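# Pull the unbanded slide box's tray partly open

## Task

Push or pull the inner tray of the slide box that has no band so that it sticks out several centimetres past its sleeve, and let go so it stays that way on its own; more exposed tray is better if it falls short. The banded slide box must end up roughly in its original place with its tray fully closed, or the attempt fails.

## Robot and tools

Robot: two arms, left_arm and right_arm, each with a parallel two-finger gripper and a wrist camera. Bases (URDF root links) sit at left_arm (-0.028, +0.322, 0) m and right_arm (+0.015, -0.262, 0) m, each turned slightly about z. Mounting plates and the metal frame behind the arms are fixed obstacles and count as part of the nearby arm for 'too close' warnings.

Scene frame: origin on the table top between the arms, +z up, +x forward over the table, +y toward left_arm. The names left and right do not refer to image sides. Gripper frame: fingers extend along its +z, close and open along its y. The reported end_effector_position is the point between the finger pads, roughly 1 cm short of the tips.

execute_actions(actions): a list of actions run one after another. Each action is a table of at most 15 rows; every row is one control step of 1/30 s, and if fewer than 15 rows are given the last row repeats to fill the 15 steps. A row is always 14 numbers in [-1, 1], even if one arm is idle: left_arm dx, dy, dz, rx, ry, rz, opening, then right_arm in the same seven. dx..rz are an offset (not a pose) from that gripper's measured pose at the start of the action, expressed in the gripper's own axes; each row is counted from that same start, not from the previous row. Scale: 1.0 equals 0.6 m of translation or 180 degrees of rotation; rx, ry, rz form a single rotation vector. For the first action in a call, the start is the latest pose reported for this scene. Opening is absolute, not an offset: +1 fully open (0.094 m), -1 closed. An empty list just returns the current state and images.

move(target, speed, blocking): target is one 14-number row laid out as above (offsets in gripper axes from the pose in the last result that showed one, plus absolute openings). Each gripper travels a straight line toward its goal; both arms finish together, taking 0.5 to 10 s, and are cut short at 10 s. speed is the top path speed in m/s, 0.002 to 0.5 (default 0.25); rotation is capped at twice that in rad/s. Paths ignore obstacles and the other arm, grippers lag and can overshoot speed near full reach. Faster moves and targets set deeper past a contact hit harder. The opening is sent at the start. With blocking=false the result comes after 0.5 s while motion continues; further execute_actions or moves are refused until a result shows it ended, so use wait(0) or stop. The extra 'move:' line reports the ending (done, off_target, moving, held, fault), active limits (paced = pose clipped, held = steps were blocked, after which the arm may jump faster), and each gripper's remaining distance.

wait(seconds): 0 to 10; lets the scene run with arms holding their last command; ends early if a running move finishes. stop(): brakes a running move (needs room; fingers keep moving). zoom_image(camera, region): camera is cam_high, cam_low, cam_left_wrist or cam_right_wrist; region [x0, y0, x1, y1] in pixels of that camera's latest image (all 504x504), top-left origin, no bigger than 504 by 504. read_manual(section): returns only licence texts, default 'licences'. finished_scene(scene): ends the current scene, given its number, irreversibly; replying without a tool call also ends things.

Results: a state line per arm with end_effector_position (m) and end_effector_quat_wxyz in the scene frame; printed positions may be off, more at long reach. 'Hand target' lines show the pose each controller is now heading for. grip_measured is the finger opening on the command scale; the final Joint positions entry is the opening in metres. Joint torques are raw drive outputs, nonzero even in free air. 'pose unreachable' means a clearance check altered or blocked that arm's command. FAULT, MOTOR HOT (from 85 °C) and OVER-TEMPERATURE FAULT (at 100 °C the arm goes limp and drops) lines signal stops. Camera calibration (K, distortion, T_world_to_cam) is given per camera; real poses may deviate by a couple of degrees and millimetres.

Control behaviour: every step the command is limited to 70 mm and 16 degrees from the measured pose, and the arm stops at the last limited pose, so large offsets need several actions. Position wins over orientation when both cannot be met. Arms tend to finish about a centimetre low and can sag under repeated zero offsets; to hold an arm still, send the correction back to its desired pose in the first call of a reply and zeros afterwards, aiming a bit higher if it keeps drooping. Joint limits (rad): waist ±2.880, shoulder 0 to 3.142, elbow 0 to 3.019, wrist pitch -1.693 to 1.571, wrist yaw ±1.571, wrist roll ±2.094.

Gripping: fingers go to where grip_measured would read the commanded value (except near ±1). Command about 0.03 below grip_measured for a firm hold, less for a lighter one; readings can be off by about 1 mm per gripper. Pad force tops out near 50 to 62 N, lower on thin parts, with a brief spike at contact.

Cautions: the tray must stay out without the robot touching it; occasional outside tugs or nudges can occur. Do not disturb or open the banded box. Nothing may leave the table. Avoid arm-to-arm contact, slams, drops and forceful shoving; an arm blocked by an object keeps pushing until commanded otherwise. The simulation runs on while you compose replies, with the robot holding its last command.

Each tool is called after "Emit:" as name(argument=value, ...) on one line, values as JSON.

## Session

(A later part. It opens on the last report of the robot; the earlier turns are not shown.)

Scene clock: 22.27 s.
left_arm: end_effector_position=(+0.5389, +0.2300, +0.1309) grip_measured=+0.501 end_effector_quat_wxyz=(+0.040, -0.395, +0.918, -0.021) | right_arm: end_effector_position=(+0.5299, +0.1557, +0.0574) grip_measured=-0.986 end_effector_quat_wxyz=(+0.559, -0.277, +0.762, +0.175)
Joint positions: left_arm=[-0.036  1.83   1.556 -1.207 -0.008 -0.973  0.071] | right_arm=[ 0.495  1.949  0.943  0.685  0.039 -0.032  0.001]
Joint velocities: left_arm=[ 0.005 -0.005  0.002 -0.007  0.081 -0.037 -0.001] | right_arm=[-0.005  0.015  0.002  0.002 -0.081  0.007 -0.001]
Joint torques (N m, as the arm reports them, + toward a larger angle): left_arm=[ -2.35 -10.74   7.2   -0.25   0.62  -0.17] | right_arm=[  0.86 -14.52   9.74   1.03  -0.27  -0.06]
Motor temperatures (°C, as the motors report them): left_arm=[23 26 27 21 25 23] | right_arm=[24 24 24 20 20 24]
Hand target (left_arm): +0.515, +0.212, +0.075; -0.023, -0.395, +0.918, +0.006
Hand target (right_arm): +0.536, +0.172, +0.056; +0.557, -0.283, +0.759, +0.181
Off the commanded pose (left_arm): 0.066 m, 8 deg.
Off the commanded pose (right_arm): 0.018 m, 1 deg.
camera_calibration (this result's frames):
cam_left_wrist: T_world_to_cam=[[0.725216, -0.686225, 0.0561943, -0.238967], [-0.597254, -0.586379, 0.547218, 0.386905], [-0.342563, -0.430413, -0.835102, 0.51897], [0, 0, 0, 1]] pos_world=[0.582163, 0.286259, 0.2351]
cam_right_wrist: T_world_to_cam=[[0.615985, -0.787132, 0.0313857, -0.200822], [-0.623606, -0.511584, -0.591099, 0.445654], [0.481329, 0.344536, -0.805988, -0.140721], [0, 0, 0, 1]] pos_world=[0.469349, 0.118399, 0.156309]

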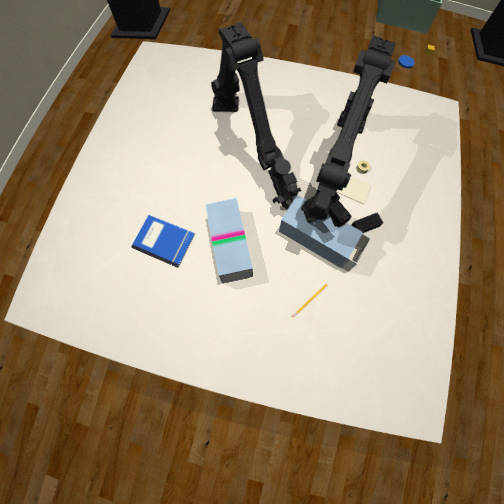

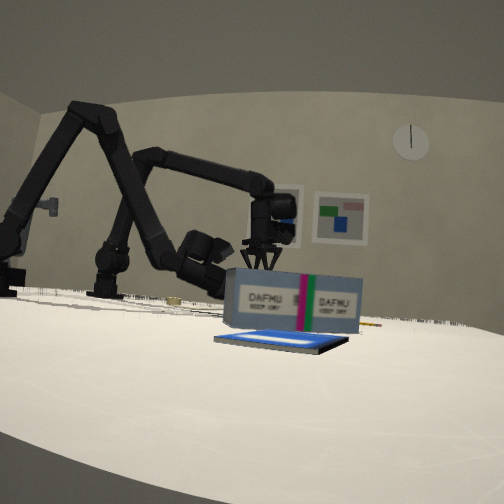

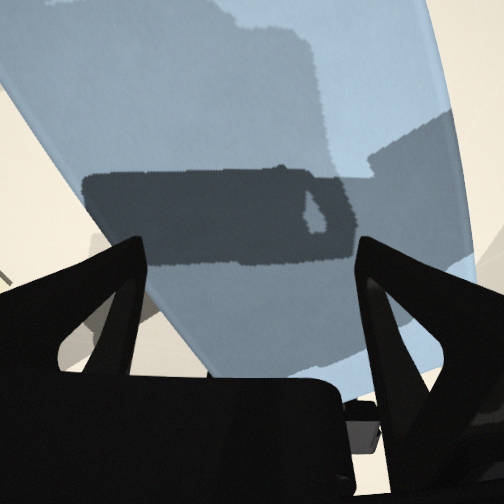

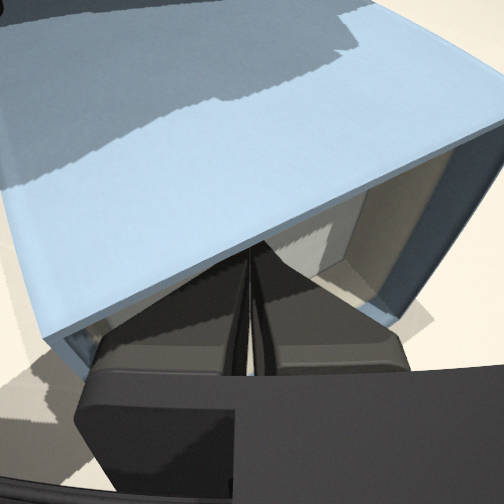

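Emit:
move(target=[0,0.1,-0.17,-0.02,0.02,0,0.5, 0.03,0,-0.17,0,0,0,-1], speed=0.12)

Emit:
zoom_image(camera="cam_high", region=[250, 150, 410, 290])

Scene clock: 23.87 s.
left_arm: end_effector_position=(+0.4752, +0.2662, +0.2130) grip_measured=+0.501 end_effector_quat_wxyz=(-0.012, -0.396, +0.918, +0.003) | right_arm: end_effector_position=(+0.4502, +0.0889, +0.0621) grip_measured=-0.986 end_effector_quat_wxyz=(+0.548, -0.279, +0.770, +0.170)
Joint positions: left_arm=[ 0.019  1.684  1.578 -1.488  0.007 -0.92   0.071] | right_arm=[ 0.494  1.762  0.644  0.769  0.041 -0.032  0.001]
Joint velocities: left_arm=[-0.015 -0.005  0.012 -0.012 -0.051  0.095  0.   ] | right_arm=[-0.005 -0.015 -0.002  0.002 -0.022 -0.066 -0.   ]
Joint torques (N m, as the arm reports them, + toward a larger angle): left_arm=[  1.31 -13.74  14.26  -0.31  -0.13   0.25] | right_arm=[  0.42 -13.63   5.03   2.58   0.11  -0.04]
Motor temperatures (°C, as the motors report them): left_arm=[23 26 27 21 24 23] | right_arm=[24 25 24 20 20 24]
Hand target (left_arm): +0.485, +0.271, +0.228; -0.001, -0.395, +0.919, -0.005
Hand target (right_arm): +0.449, +0.092, +0.070; +0.559, -0.277, +0.762, +0.175
Off the commanded pose (left_arm): 0.020 m, 1 deg.
Off the commanded pose (right_arm): 0.011 m, 2 deg.
move: off_target (left_arm, right_arm)
camera_calibration (this result's frames):
cam_left_wrist: T_world_to_cam=[[0.727499, -0.685545, -0.0278089, -0.15591], [-0.531125, -0.588361, 0.609703, 0.280971], [-0.43434, -0.428788, -0.792142, 0.615351], [0, 0, 0, 1]] pos_world=[0.529927, 0.322284, 0.311801]
cam_right_wrist: T_world_to_cam=[[0.61495, -0.787882, 0.0328349, -0.204057], [-0.637094, -0.520934, -0.568101, 0.370065], [0.464701, 0.328435, -0.822304, -0.065631], [0, 0, 0, 1]] pos_world=[0.39175, 0.0535623, 0.162965]

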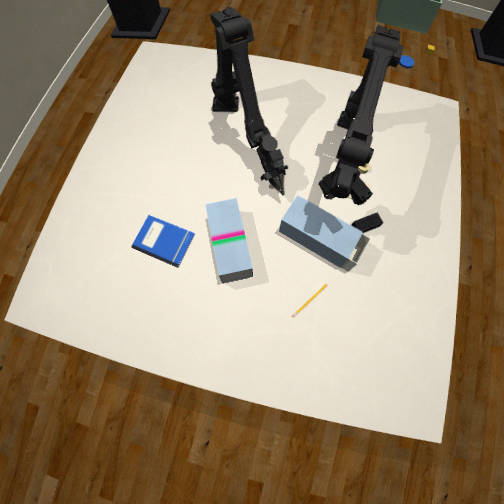

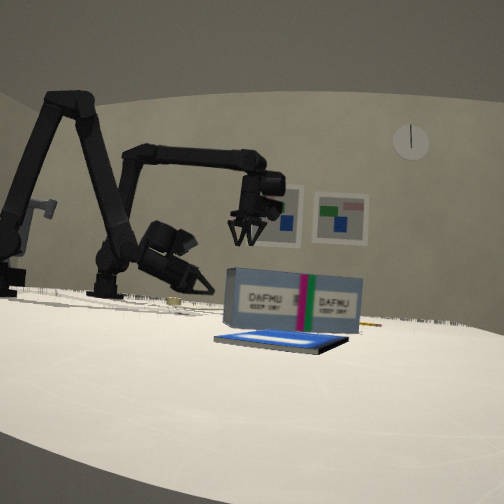

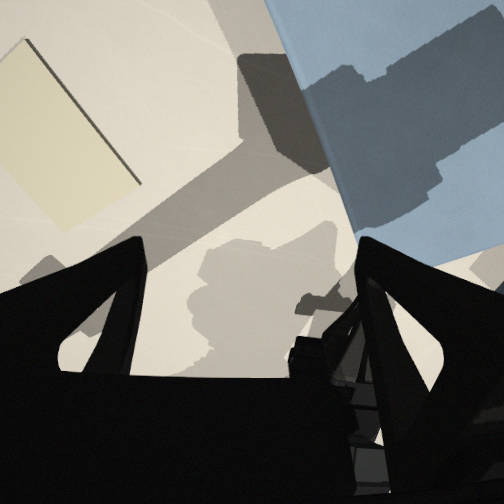

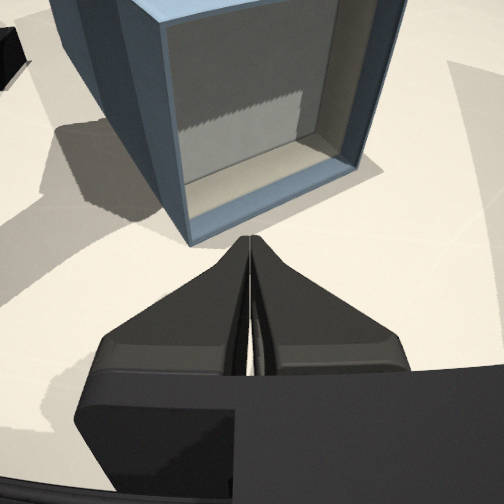

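Region (250, 150, 410, 290) of cam_high's 504x504 image, scaled by 3.150, with more detail than that image has; it fills the top 441 rows of this view, and the rest is white.

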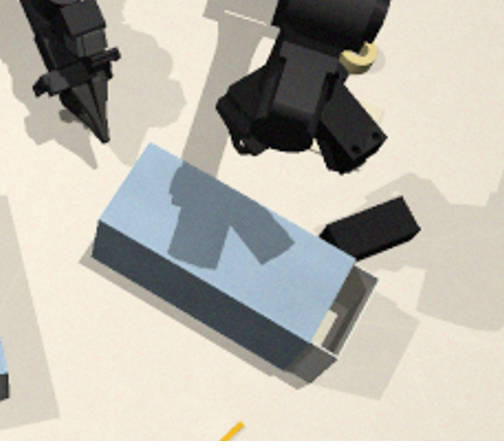

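Emit:
move(target=[-0.301,-0.037,0.05,0,0,0.362,-1, -0.03,0,-0.08,0,0,0,-1], speed=0.25)

Scene clock: 27.10 s.
left_arm: end_effector_position=(+0.6024, +0.3762, +0.1767) grip_measured=-0.989 end_effector_quat_wxyz=(-0.013, +0.159, +0.987, -0.005) | right_arm: end_effector_position=(+0.4228, +0.0657, +0.0965) grip_measured=-0.986 end_effector_quat_wxyz=(+0.554, -0.277, +0.766, +0.171)
Joint positions: left_arm=[ 0.214  2.054  2.024 -1.569  0.004  0.408  0.001] | right_arm=[ 0.494  1.594  0.55   0.71   0.043 -0.032  0.001]
Joint velocities: left_arm=[-0.005  0.005 -0.007 -0.017 -0.022 -0.007 -0.   ] | right_arm=[-0.005 -0.005 -0.002 -0.012 -0.007 -0.051  0.   ]
Joint torques (N m, as the arm reports them, + toward a larger angle): left_arm=[  1.1  -17.07  14.66  -0.31  -0.19   0.22] | right_arm=[  0.36 -11.78   5.32   1.08   0.11  -0.05]
Motor temperatures (°C, as the motors report them): left_arm=[23 26 29 21 24 23] | right_arm=[24 25 24 20 20 24]
Hand target (left_arm): +0.612, +0.384, +0.179; -0.010, +0.161, +0.987, -0.004
Hand target (right_arm): +0.419, +0.065, +0.095; +0.549, -0.279, +0.770, +0.170
Off the commanded pose (left_arm): 0.014 m, 0 deg.
Off the commanded pose (right_arm): 0.004 m, 1 deg.
move: off_target (left_arm)
camera_calibration (this result's frames):
cam_left_wrist: T_world_to_cam=[[-0.312728, -0.949842, 0.00102363, 0.546949], [-0.749339, 0.247376, 0.614245, 0.251568], [-0.583689, 0.191325, -0.789115, 0.545166], [0, 0, 0, 1]] pos_world=[0.677764, 0.35298, 0.275114]
cam_right_wrist: T_world_to_cam=[[0.613162, -0.789266, 0.0330379, -0.205752], [-0.631557, -0.514905, -0.579663, 0.358432], [0.47452, 0.334562, -0.814186, -0.0223014], [0, 0, 0, 1]] pos_world=[0.363112, 0.029627, 0.19641]

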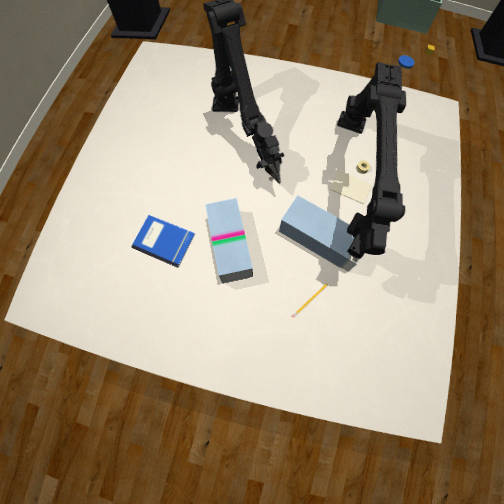

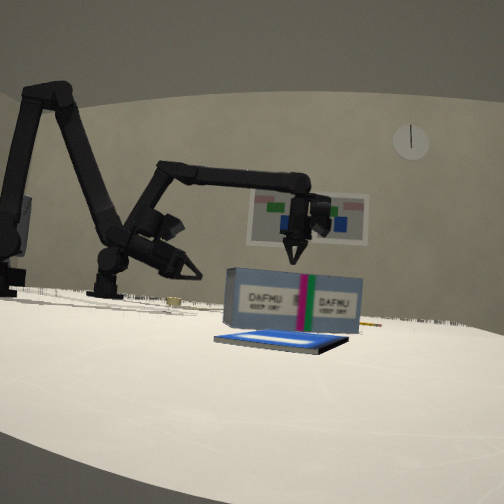

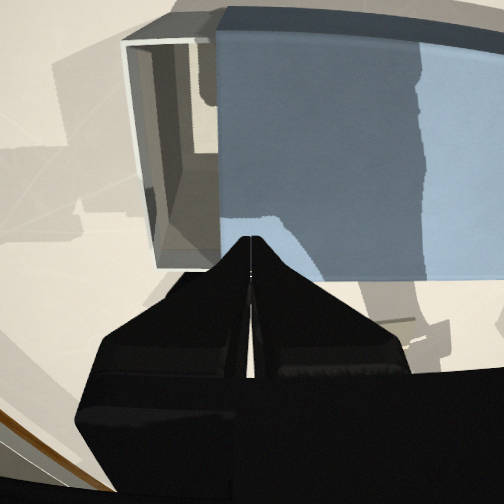

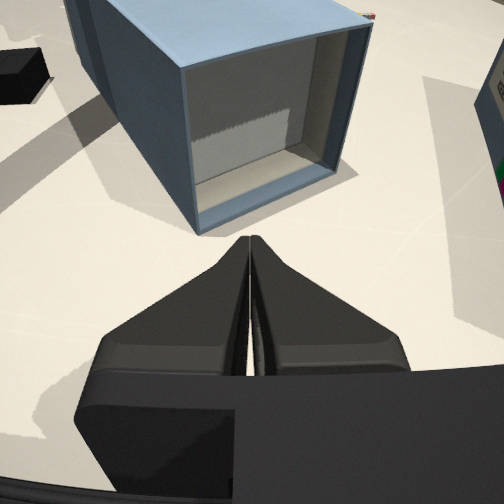

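Emit:
move(target=[-0.025,0.06,0.04,0,0,0,-1, 0,0,0,0,0,0,-1], speed=0.1)

Scene clock: 28.37 s.
left_arm: end_effector_position=(+0.6109, +0.3992, +0.1457) grip_measured=-0.989 end_effector_quat_wxyz=(-0.031, +0.156, +0.987, -0.011) | right_arm: end_effector_position=(+0.4228, +0.0657, +0.0965) grip_measured=-0.986 end_effector_quat_wxyz=(+0.554, -0.277, +0.766, +0.171)
Joint positions: left_arm=[ 0.248  2.124  2.057 -1.569  0.004  0.436  0.001] | right_arm=[ 0.494  1.594  0.55   0.71   0.043 -0.032  0.001]
Joint velocities: left_arm=[-0.005 -0.005 -0.017 -0.002 -0.081 -0.022  0.001] | right_arm=[-0.005 -0.005  0.012  0.007 -0.007  0.066  0.   ]
Joint torques (N m, as the arm reports them, + toward a larger angle): left_arm=[  0.88 -18.39  14.47   0.62  -0.18   0.24] | right_arm=[ -0.01 -10.99   5.82   1.7    0.    -0.06]
Motor temperatures (°C, as the motors report them): left_arm=[23 26 29 21 24 23] | right_arm=[24 25 24 20 20 24]
Hand target (left_arm): +0.626, +0.406, +0.152; -0.013, +0.159, +0.987, -0.005
Hand target (right_arm): +0.423, +0.066, +0.097; +0.554, -0.277, +0.766, +0.171
Off the commanded pose (left_arm): 0.019 m, 2 deg.
Off the commanded pose (right_arm): 0.000 m, 0 deg.
move: off_target (left_arm)
camera_calibration (this result's frames):
cam_left_wrist: T_world_to_cam=[[-0.306196, -0.951809, 0.0174223, 0.565828], [-0.727778, 0.245845, 0.640234, 0.254964], [-0.613664, 0.183358, -0.767982, 0.539706], [0, 0, 0, 1]] pos_world=[0.69001, 0.37692, 0.24139]
cam_right_wrist: T_world_to_cam=[[0.613162, -0.789266, 0.0330379, -0.205752], [-0.631557, -0.514905, -0.579663, 0.358432], [0.47452, 0.334562, -0.814186, -0.0223014], [0, 0, 0, 1]] pos_world=[0.363112, 0.029627, 0.19641]

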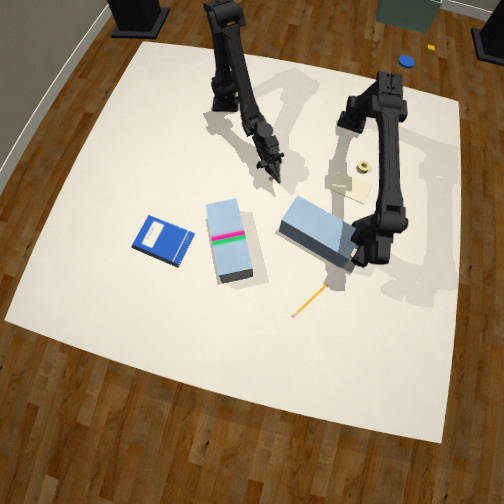

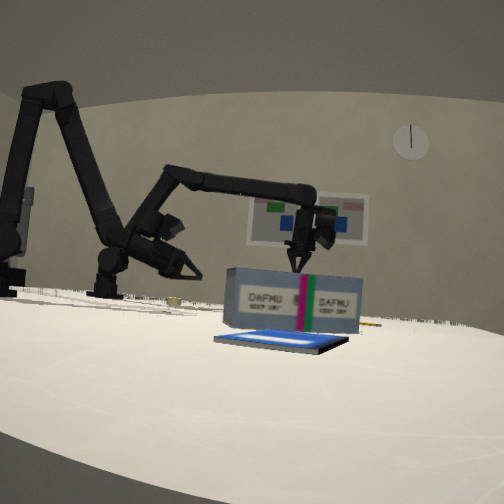

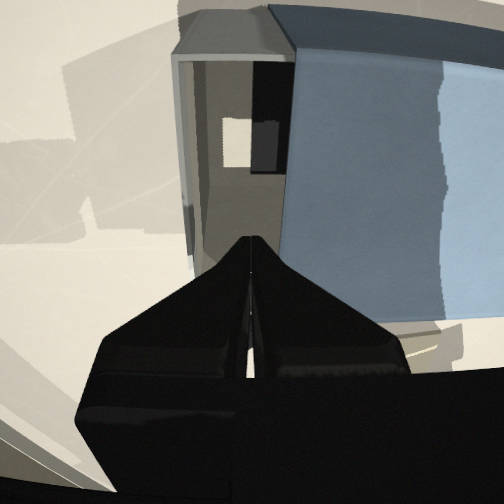

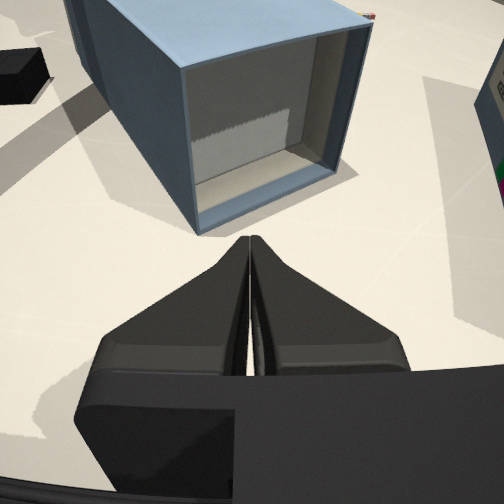

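Emit:
move(target=[-0.03,0.015,0.062,0,-0.02,0,-1, 0,0,0,0,0,0,-1], speed=0.05)

Scene clock: 29.57 s.
left_arm: end_effector_position=(+0.6279, +0.3973, +0.1265) grip_measured=-0.989 end_effector_quat_wxyz=(+0.008, +0.156, +0.988, -0.012) | right_arm: end_effector_position=(+0.4228, +0.0657, +0.0965) grip_measured=-0.986 end_effector_quat_wxyz=(+0.554, -0.277, +0.766, +0.171)
Joint positions: left_arm=[ 0.248  2.124  2.007 -1.445  0.027  0.436  0.001] | right_arm=[ 0.494  1.594  0.55   0.71   0.043 -0.032  0.001]
Joint velocities: left_arm=[-0.005  0.005  0.002 -0.007  0.051  0.066 -0.002] | right_arm=[-0.005 -0.005 -0.022  0.002  0.022 -0.022 -0.   ]
Joint torques (N m, as the arm reports them, + toward a larger angle): left_arm=[  1.   -18.13   9.28   1.09  -0.01   0.16] | right_arm=[ -0.07 -10.96   5.82   1.72   0.    -0.06]
Motor temperatures (°C, as the motors report them): left_arm=[23 27 29 21 24 23] | right_arm=[24 25 24 20 20 24]
Hand target (left_arm): +0.628, +0.402, +0.107; +0.000, +0.156, +0.988, -0.015
Hand target (right_arm): +0.423, +0.066, +0.097; +0.554, -0.277, +0.766, +0.171
Off the commanded pose (left_arm): 0.020 m, 1 deg.
Off the commanded pose (right_arm): 0.000 m, 0 deg.
move: off_target (left_arm)
camera_calibration (this result's frames):
cam_left_wrist: T_world_to_cam=[[-0.306505, -0.951845, 0.00675449, 0.571142], [-0.774905, 0.253636, 0.578957, 0.314331], [-0.552791, 0.172219, -0.81533, 0.507928], [0, 0, 0, 1]] pos_world=[0.699413, 0.376438, 0.228287]
cam_right_wrist: T_world_to_cam=[[0.613162, -0.789266, 0.0330379, -0.205752], [-0.631557, -0.514905, -0.579663, 0.358432], [0.47452, 0.334562, -0.814186, -0.0223014], [0, 0, 0, 1]] pos_world=[0.363112, 0.029627, 0.19641]

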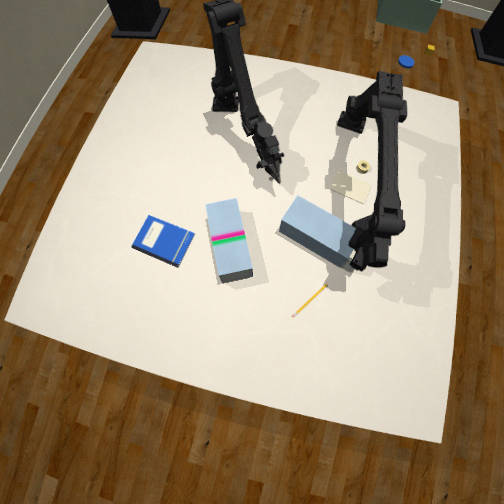

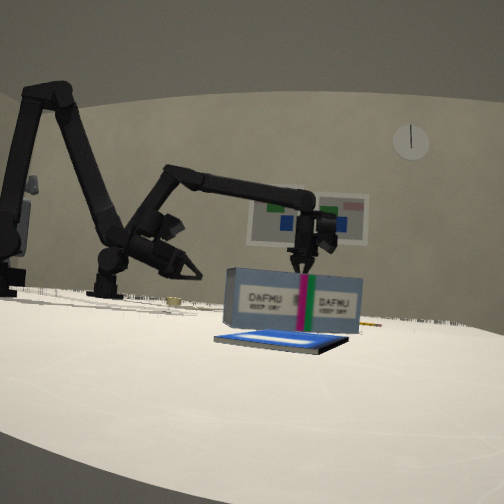

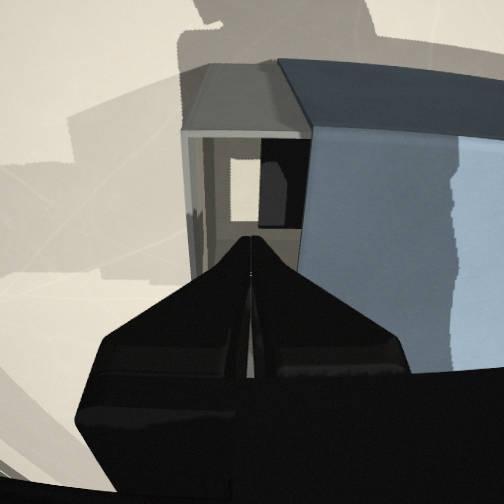

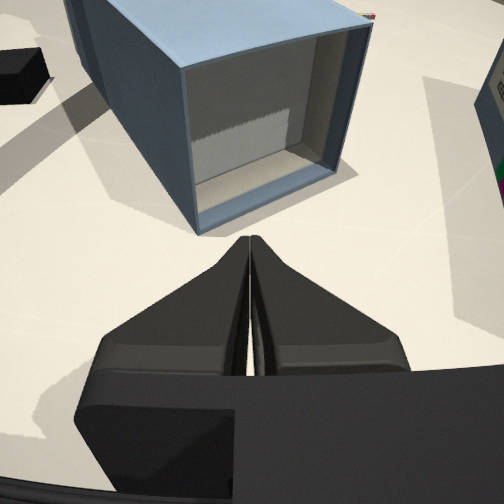

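Emit:
move(target=[0.02,0,0.06,0,0,0,-1, 0,0,0,0,0,0,-1], speed=0.05)

Scene clock: 30.63 s.
left_arm: end_effector_position=(+0.6179, +0.3965, +0.0943) grip_measured=-0.989 end_effector_quat_wxyz=(+0.006, +0.156, +0.988, -0.012) | right_arm: end_effector_position=(+0.4228, +0.0657, +0.0965) grip_measured=-0.986 end_effector_quat_wxyz=(+0.554, -0.277, +0.766, +0.171)
Joint positions: left_arm=[ 0.249  2.113  1.903 -1.357  0.026  0.436  0.001] | right_arm=[ 0.494  1.594  0.55   0.71   0.043 -0.032  0.001]
Joint velocities: left_arm=[-0.005  0.005 -0.012 -0.007 -0.095 -0.051 -0.   ] | right_arm=[-0.005  0.005  0.002 -0.017  0.037 -0.037 -0.   ]
Joint torques (N m, as the arm reports them, + toward a larger angle): left_arm=[  0.62 -19.54   8.96   1.04  -0.08   0.16] | right_arm=[ -0.07 -10.99   5.81   1.73   0.    -0.06]
Motor temperatures (°C, as the motors report them): left_arm=[23 27 29 21 24 23] | right_arm=[24 25 24 20 20 24]
Hand target (left_arm): +0.617, +0.400, +0.090; +0.008, +0.156, +0.988, -0.012
Hand target (right_arm): +0.423, +0.066, +0.097; +0.554, -0.277, +0.766, +0.171
Off the commanded pose (left_arm): 0.005 m, 0 deg.
Off the commanded pose (right_arm): 0.000 m, 0 deg.
move: done
camera_calibration (this result's frames):
cam_left_wrist: T_world_to_cam=[[-0.306101, -0.951968, 0.00764089, 0.567236], [-0.772283, 0.253001, 0.582726, 0.323678], [-0.55667, 0.172472, -0.812633, 0.478241], [0, 0, 0, 1]] pos_world=[0.689825, 0.375616, 0.195685]
cam_right_wrist: T_world_to_cam=[[0.613162, -0.789266, 0.0330379, -0.205752], [-0.631557, -0.514905, -0.579663, 0.358432], [0.47452, 0.334562, -0.814186, -0.0223014], [0, 0, 0, 1]] pos_world=[0.363112, 0.029627, 0.19641]

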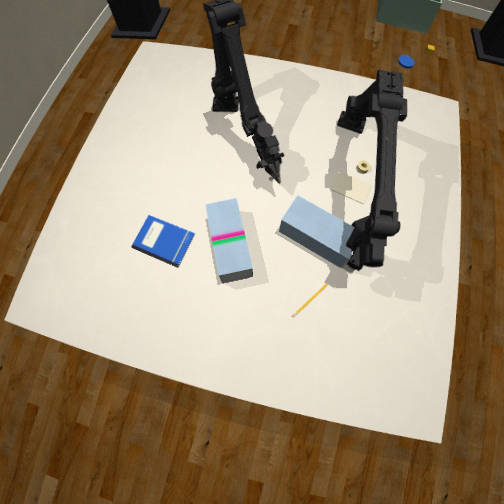

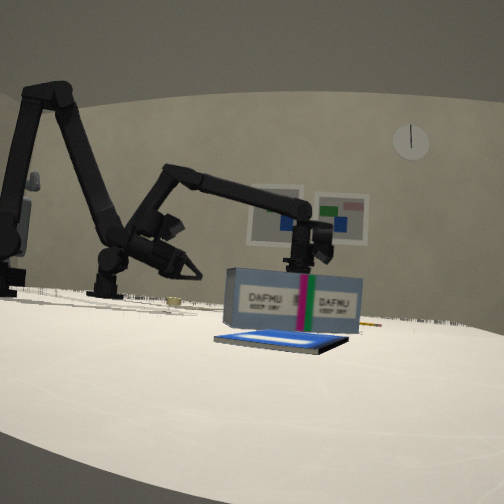

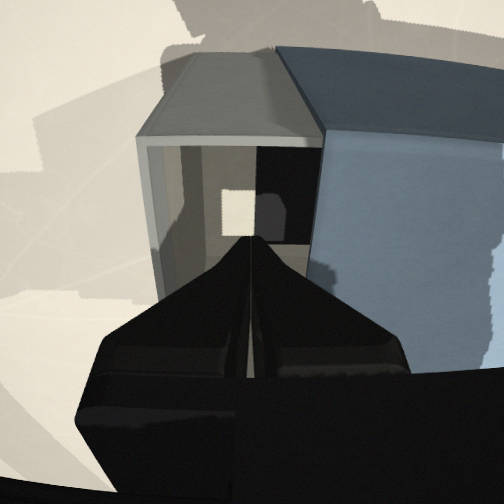

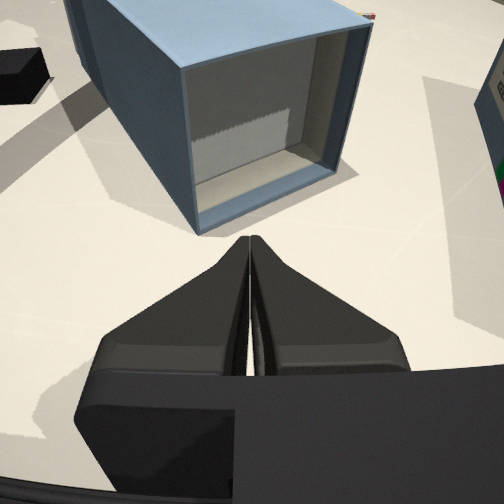

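The fingers are inside the gap. I'll open them gradually to spread the tray and sleeve apart.

Emit:
execute_actions(actions=[[[0,0,0,0,0,0,-0.96,0,0,0,0,0,0,-1],[0,0,0,0,0,0,-0.93,0,0,0,0,0,0,-1],[0,0,0,0,0,0,-0.9,0,0,0,0,0,0,-1],[0,0,0,0,0,0,-0.87,0,0,0,0,0,0,-1],[0,0,0,0,0,0,-0.84,0,0,0,0,0,0,-1],[0,0,0,0,0,0,-0.81,0,0,0,0,0,0,-1],[0,0,0,0,0,0,-0.78,0,0,0,0,0,0,-1],[0,0,0,0,0,0,-0.75,0,0,0,0,0,0,-1],[0,0,0,0,0,0,-0.72,0,0,0,0,0,0,-1],[0,0,0,0,0,0,-0.69,0,0,0,0,0,0,-1],[0,0,0,0,0,0,-0.66,0,0,0,0,0,0,-1],[0,0,0,0,0,0,-0.63,0,0,0,0,0,0,-1],[0,0,0,0,0,0,-0.6,0,0,0,0,0,0,-1],[0,0,0,0,0,0,-0.57,0,0,0,0,0,0,-1],[0,0,0,0,0,0,-0.54,0,0,0,0,0,0,-1]],[[0,0,0,0,0,0,-0.51,0,0,0,0,0,0,-1],[0,0,0,0,0,0,-0.48,0,0,0,0,0,0,-1],[0,0,0,0,0,0,-0.45,0,0,0,0,0,0,-1],[0,0,0,0,0,0,-0.42,0,0,0,0,0,0,-1],[0,0,0,0,0,0,-0.39,0,0,0,0,0,0,-1],[0,0,0,0,0,0,-0.36,0,0,0,0,0,0,-1],[0,0,0,0,0,0,-0.33,0,0,0,0,0,0,-1],[0,0,0,0,0,0,-0.3,0,0,0,0,0,0,-1],[0,0,0,0,0,0,-0.27,0,0,0,0,0,0,-1],[0,0,0,0,0,0,-0.24,0,0,0,0,0,0,-1],[0,0,0,0,0,0,-0.21,0,0,0,0,0,0,-1],[0,0,0,0,0,0,-0.18,0,0,0,0,0,0,-1],[0,0,0,0,0,0,-0.15,0,0,0,0,0,0,-1],[0,0,0,0,0,0,-0.12,0,0,0,0,0,0,-1],[0,0,0,0,0,0,-0.09,0,0,0,0,0,0,-1]],[[0,0,0,0,0,0,-0.06,0,0,0,0,0,0,-1],[0,0,0,0,0,0,-0.03,0,0,0,0,0,0,-1],[0,0,0,0,0,0,0,0,0,0,0,0,0,-1],[0,0,0,0,0,0,0.03,0,0,0,0,0,0,-1],[0,0,0,0,0,0,0.06,0,0,0,0,0,0,-1],[0,0,0,0,0,0,0.09,0,0,0,0,0,0,-1],[0,0,0,0,0,0,0.12,0,0,0,0,0,0,-1],[0,0,0,0,0,0,0.15,0,0,0,0,0,0,-1],[0,0,0,0,0,0,0.18,0,0,0,0,0,0,-1],[0,0,0,0,0,0,0.21,0,0,0,0,0,0,-1],[0,0,0,0,0,0,0.24,0,0,0,0,0,0,-1],[0,0,0,0,0,0,0.27,0,0,0,0,0,0,-1],[0,0,0,0,0,0,0.3,0,0,0,0,0,0,-1]]])

Scene clock: 32.47 s.
left_arm: end_effector_position=(+0.6178, +0.3979, +0.0945) grip_measured=+0.294 end_effector_quat_wxyz=(+0.005, +0.158, +0.987, -0.008) | right_arm: end_effector_position=(+0.4228, +0.0657, +0.0965) grip_measured=-0.986 end_effector_quat_wxyz=(+0.554, -0.277, +0.766, +0.171)
Joint positions: left_arm=[ 0.249  2.113  1.903 -1.356  0.017  0.439  0.061] | right_arm=[ 0.494  1.594  0.55   0.71   0.043 -0.032  0.001]
Joint velocities: left_arm=[ 0.005 -0.005 -0.002 -0.017  0.022 -0.081  0.001] | right_arm=[-0.015 -0.005  0.007  0.002 -0.022 -0.037  0.   ]
Joint torques (N m, as the arm reports them, + toward a larger angle): left_arm=[  0.11 -19.29  10.15   0.47  -0.06   0.09] | right_arm=[ -0.08 -10.94   5.83   1.71   0.    -0.06]
Motor temperatures (°C, as the motors report them): left_arm=[23 27 29 21 24 23] | right_arm=[24 25 24 20 20 24]
Hand target (left_arm): +0.618, +0.398, +0.094; +0.005, +0.158, +0.987, -0.008
Hand target (right_arm): +0.423, +0.066, +0.097; +0.554, -0.277, +0.766, +0.171
Off the commanded pose (left_arm): 0.000 m, 0 deg.
Off the commanded pose (right_arm): 0.000 m, 0 deg.
camera_calibration (this result's frames):
cam_left_wrist: T_world_to_cam=[[-0.308966, -0.951073, -0.000330408, 0.570755], [-0.771403, 0.250395, 0.585012, 0.323415], [-0.556306, 0.181004, -0.811025, 0.474352], [0, 0, 0, 1]] pos_world=[0.689712, 0.375989, 0.195698]
cam_right_wrist: T_world_to_cam=[[0.613162, -0.789266, 0.0330379, -0.205752], [-0.631557, -0.514905, -0.579663, 0.358432], [0.47452, 0.334562, -0.814186, -0.0223014], [0, 0, 0, 1]] pos_world=[0.363112, 0.029627, 0.19641]

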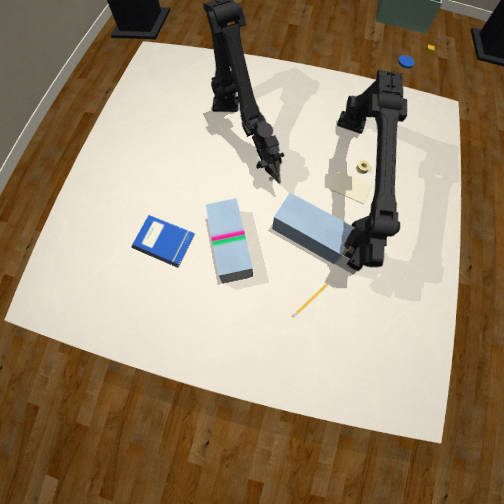

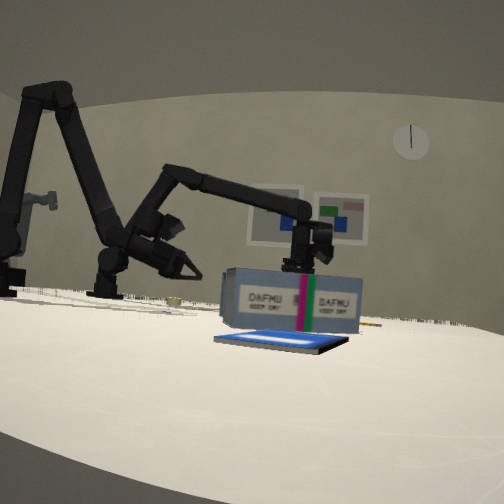

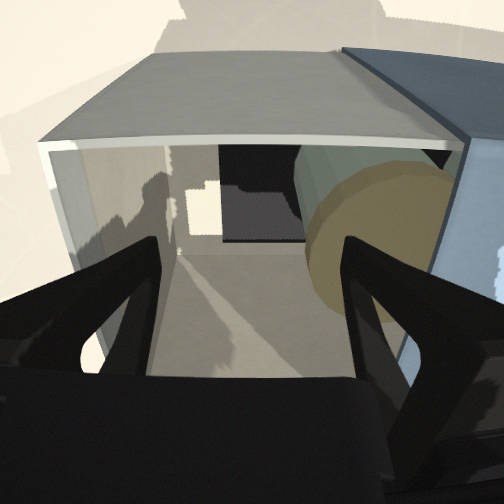

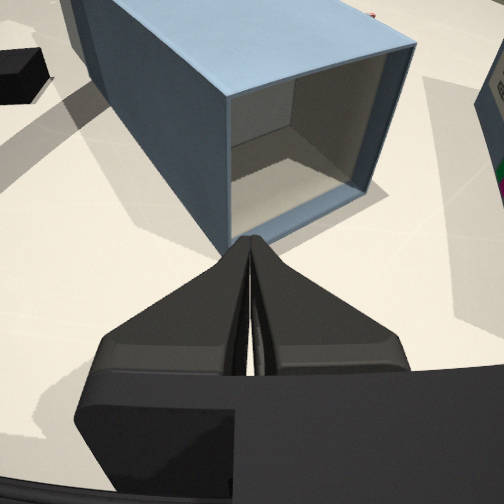

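Emit:
execute_actions(actions=[[[0,0,0,0,0,0,0.33,0,0,0,0,0,0,-1],[0,0,0,0,0,0,0.36,0,0,0,0,0,0,-1],[0,0,0,0,0,0,0.39,0,0,0,0,0,0,-1],[0,0,0,0,0,0,0.42,0,0,0,0,0,0,-1],[0,0,0,0,0,0,0.45,0,0,0,0,0,0,-1],[0,0,0,0,0,0,0.48,0,0,0,0,0,0,-1],[0,0,0,0,0,0,0.51,0,0,0,0,0,0,-1],[0,0,0,0,0,0,0.54,0,0,0,0,0,0,-1],[0,0,0,0,0,0,0.57,0,0,0,0,0,0,-1],[0,0,0,0,0,0,0.6,0,0,0,0,0,0,-1]]])

Emit:
move(target=[0,0,-0.17,0,0,0,0.5, 0,0,-0.06,0,0,0,-1], speed=0.12)

Scene clock: 33.13 s.
left_arm: end_effector_position=(+0.6178, +0.3980, +0.0945) grip_measured=+0.437 end_effector_quat_wxyz=(+0.005, +0.158, +0.987, -0.007) | right_arm: end_effector_position=(+0.4228, +0.0657, +0.0965) grip_measured=-0.986 end_effector_quat_wxyz=(+0.554, -0.277, +0.766, +0.171)
Joint positions: left_arm=[ 0.249  2.113  1.903 -1.356  0.017  0.439  0.068] | right_arm=[ 0.494  1.594  0.55   0.71   0.043 -0.032  0.001]
Joint velocities: left_arm=[-0.005  0.005 -0.002 -0.007  0.022 -0.051 -0.   ] | right_arm=[ 0.005 -0.015 -0.007 -0.022 -0.007  0.007 -0.   ]
Joint torques (N m, as the arm reports them, + toward a larger angle): left_arm=[  0.25 -19.22  10.07   0.44  -0.12   0.11] | right_arm=[ -0.14 -10.9    5.81   1.71   0.    -0.06]
Motor temperatures (°C, as the motors report them): left_arm=[23 27 29 21 24 23] | right_arm=[24 25 24 20 20 24]
Hand target (left_arm): +0.618, +0.398, +0.094; +0.005, +0.158, +0.987, -0.008
Hand target (right_arm): +0.423, +0.066, +0.097; +0.554, -0.277, +0.766, +0.171
Off the commanded pose (left_arm): 0.000 m, 0 deg.
Off the commanded pose (right_arm): 0.000 m, 0 deg.
camera_calibration (this result's frames):
cam_left_wrist: T_world_to_cam=[[-0.308965, -0.951073, -0.000676041, 0.570846], [-0.771376, 0.250173, 0.585143, 0.323452], [-0.556345, 0.18131, -0.81093, 0.474227], [0, 0, 0, 1]] pos_world=[0.689709, 0.376016, 0.195685]
cam_right_wrist: T_world_to_cam=[[0.613162, -0.789266, 0.0330379, -0.205752], [-0.631557, -0.514905, -0.579663, 0.358432], [0.47452, 0.334562, -0.814186, -0.0223014], [0, 0, 0, 1]] pos_world=[0.363112, 0.029627, 0.19641]

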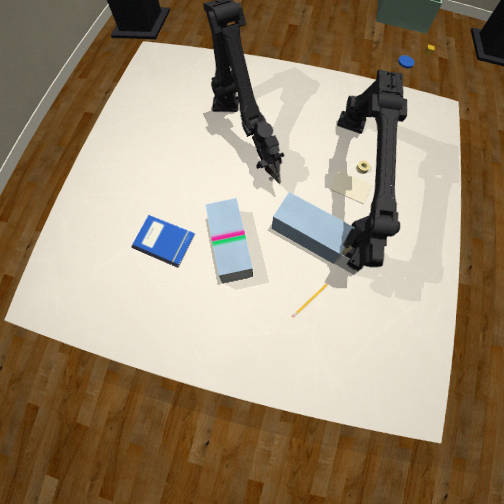

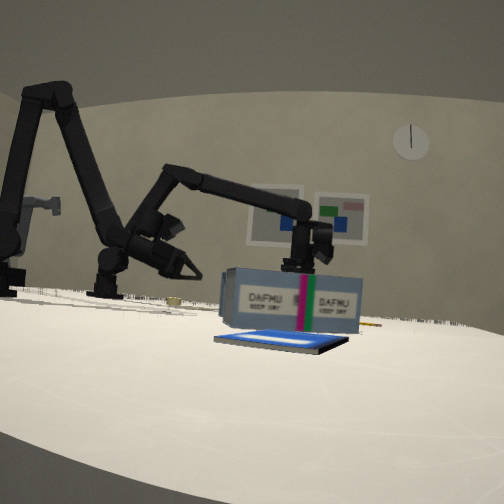

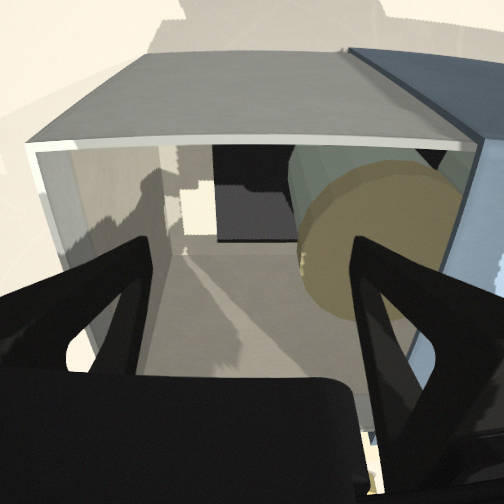

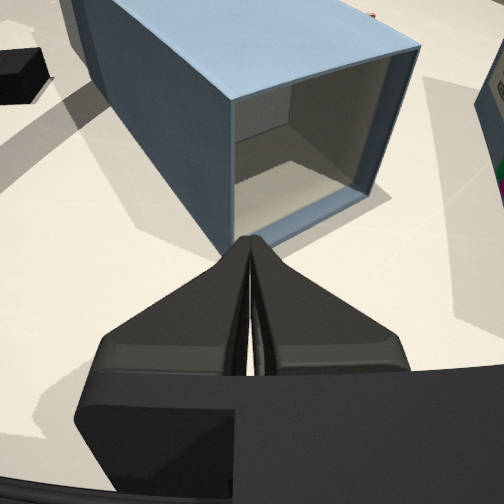

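Scene clock: 34.47 s.
left_arm: end_effector_position=(+0.6039, +0.3986, +0.1477) grip_measured=+0.437 end_effector_quat_wxyz=(-0.034, +0.157, +0.987, -0.012) | right_arm: end_effector_position=(+0.3990, +0.0460, +0.1103) grip_measured=-0.986 end_effector_quat_wxyz=(+0.560, -0.275, +0.762, +0.173)
Joint positions: left_arm=[ 0.249  2.106  2.031 -1.568  0.003  0.439  0.068] | right_arm=[ 0.494  1.491  0.469  0.703  0.043 -0.032  0.001]
Joint velocities: left_arm=[-0.005  0.005 -0.002 -0.012 -0.007 -0.037 -0.001] | right_arm=[-0.024  0.005 -0.012  0.017  0.007 -0.051  0.   ]
Joint torques (N m, as the arm reports them, + toward a larger angle): left_arm=[  0.61 -21.67  16.45  -0.81   0.35   0.13] | right_arm=[  0.19 -10.07   5.57   1.07   0.11  -0.05]
Motor temperatures (°C, as the motors report them): left_arm=[23 28 30 21 24 23] | right_arm=[24 25 24 20 20 24]
Hand target (left_arm): +0.614, +0.399, +0.196; +0.005, +0.158, +0.987, -0.007
Hand target (right_arm): +0.396, +0.045, +0.108; +0.554, -0.277, +0.766, +0.171
Off the commanded pose (left_arm): 0.050 m, 5 deg.
Off the commanded pose (right_arm): 0.004 m, 1 deg.
move: off_target (left_arm); limits=paced
camera_calibration (this result's frames):
cam_left_wrist: T_world_to_cam=[[-0.308634, -0.950971, 0.0199973, 0.563859], [-0.722972, 0.248196, 0.644756, 0.244171], [-0.618107, 0.184536, -0.764127, 0.538662], [0, 0, 0, 1]] pos_world=[0.683506, 0.376208, 0.242899]
cam_right_wrist: T_world_to_cam=[[0.612786, -0.789578, 0.0325595, -0.206977], [-0.624849, -0.509342, -0.591721, 0.339655], [0.483794, 0.342254, -0.805485, 0.00181117], [0, 0, 0, 1]] pos_world=[0.338189, 0.00895639, 0.209179]

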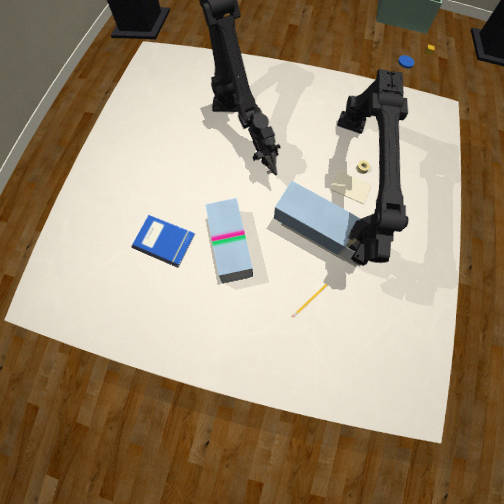

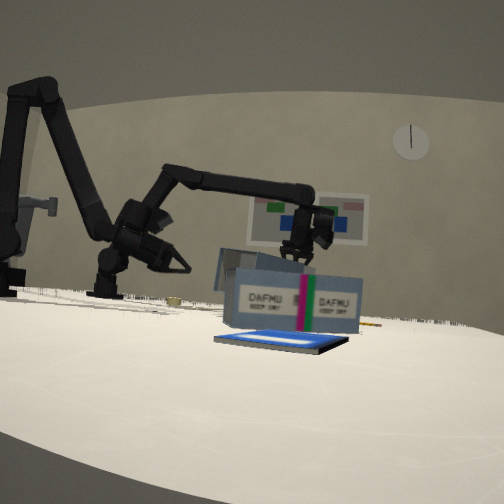

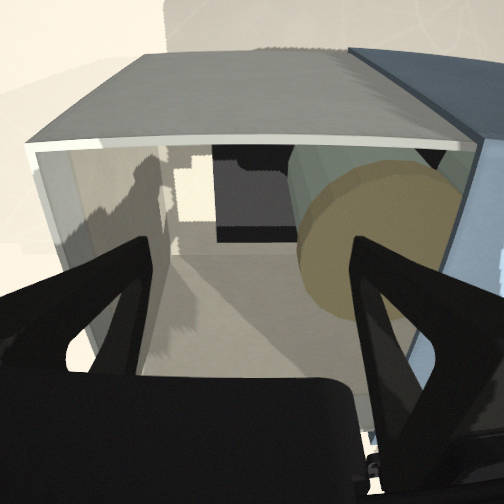

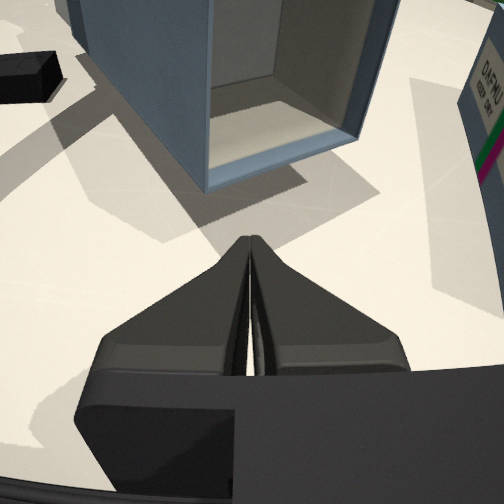

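The tray reached its stop, so the spread fingers lifted the whole box. I'll lower it back down before releasing.

Emit:
move(target=[-0.023,0,0.088,0,-0.025,0,0.5, 0,0,0,0,0,0,-1], speed=0.04)

Scene clock: 36.17 s.
left_arm: end_effector_position=(+0.6127, +0.3963, +0.0941) grip_measured=+0.437 end_effector_quat_wxyz=(-0.002, +0.157, +0.987, -0.012) | right_arm: end_effector_position=(+0.3990, +0.0460, +0.1103) grip_measured=-0.986 end_effector_quat_wxyz=(+0.560, -0.275, +0.762, +0.173)
Joint positions: left_arm=[ 0.249  2.109  1.896 -1.368  0.023  0.439  0.068] | right_arm=[ 0.494  1.491  0.469  0.703  0.043 -0.032  0.001]
Joint velocities: left_arm=[ 0.005  0.005 -0.012 -0.017  0.007  0.007 -0.   ] | right_arm=[-0.015 -0.005  0.012 -0.002 -0.007  0.037 -0.001]
Joint torques (N m, as the arm reports them, + toward a larger angle): left_arm=[  0.18 -19.58   9.25   1.03   0.35   0.11] | right_arm=[-0.12 -9.41  6.    1.71  0.   -0.06]
Motor temperatures (°C, as the motors report them): left_arm=[23 28 30 21 24 23] | right_arm=[24 25 24 20 20 24]
Hand target (left_arm): +0.613, +0.394, +0.094; +0.004, +0.157, +0.987, -0.017
Hand target (right_arm): +0.399, +0.046, +0.110; +0.560, -0.275, +0.762, +0.173
Off the commanded pose (left_arm): 0.003 m, 1 deg.
Off the commanded pose (right_arm): 0.000 m, 0 deg.
move: done
camera_calibration (this result's frames):
cam_left_wrist: T_world_to_cam=[[-0.308868, -0.951036, 0.0114721, 0.566455], [-0.762666, 0.254862, 0.594462, 0.312125], [-0.568278, 0.174861, -0.804042, 0.480577], [0, 0, 0, 1]] pos_world=[0.686109, 0.375135, 0.194359]
cam_right_wrist: T_world_to_cam=[[0.612786, -0.789578, 0.0325595, -0.206977], [-0.624849, -0.509342, -0.591721, 0.339655], [0.483794, 0.342254, -0.805485, 0.00181117], [0, 0, 0, 1]] pos_world=[0.338189, 0.00895639, 0.209179]

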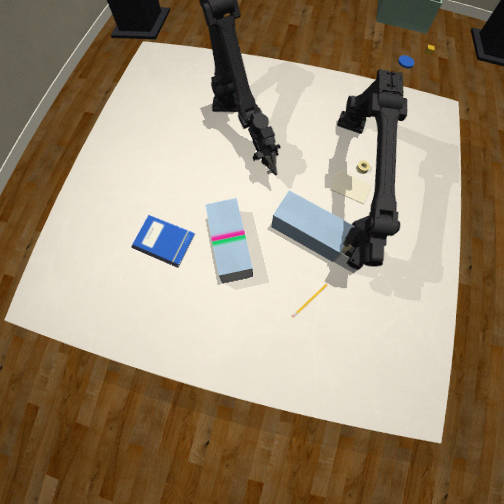

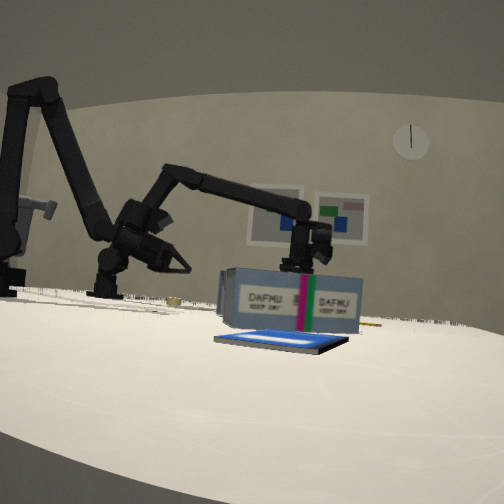

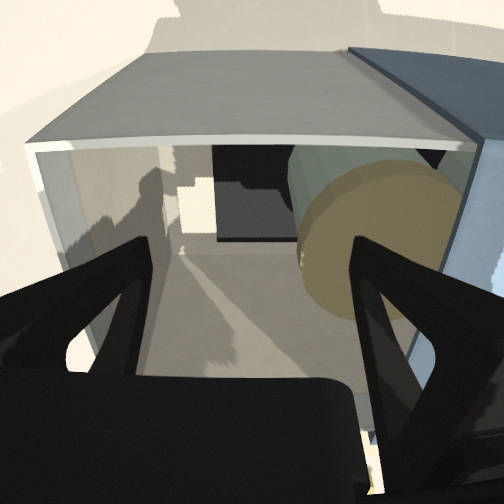

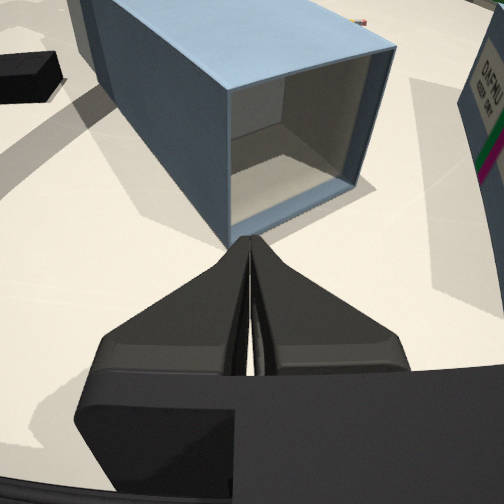

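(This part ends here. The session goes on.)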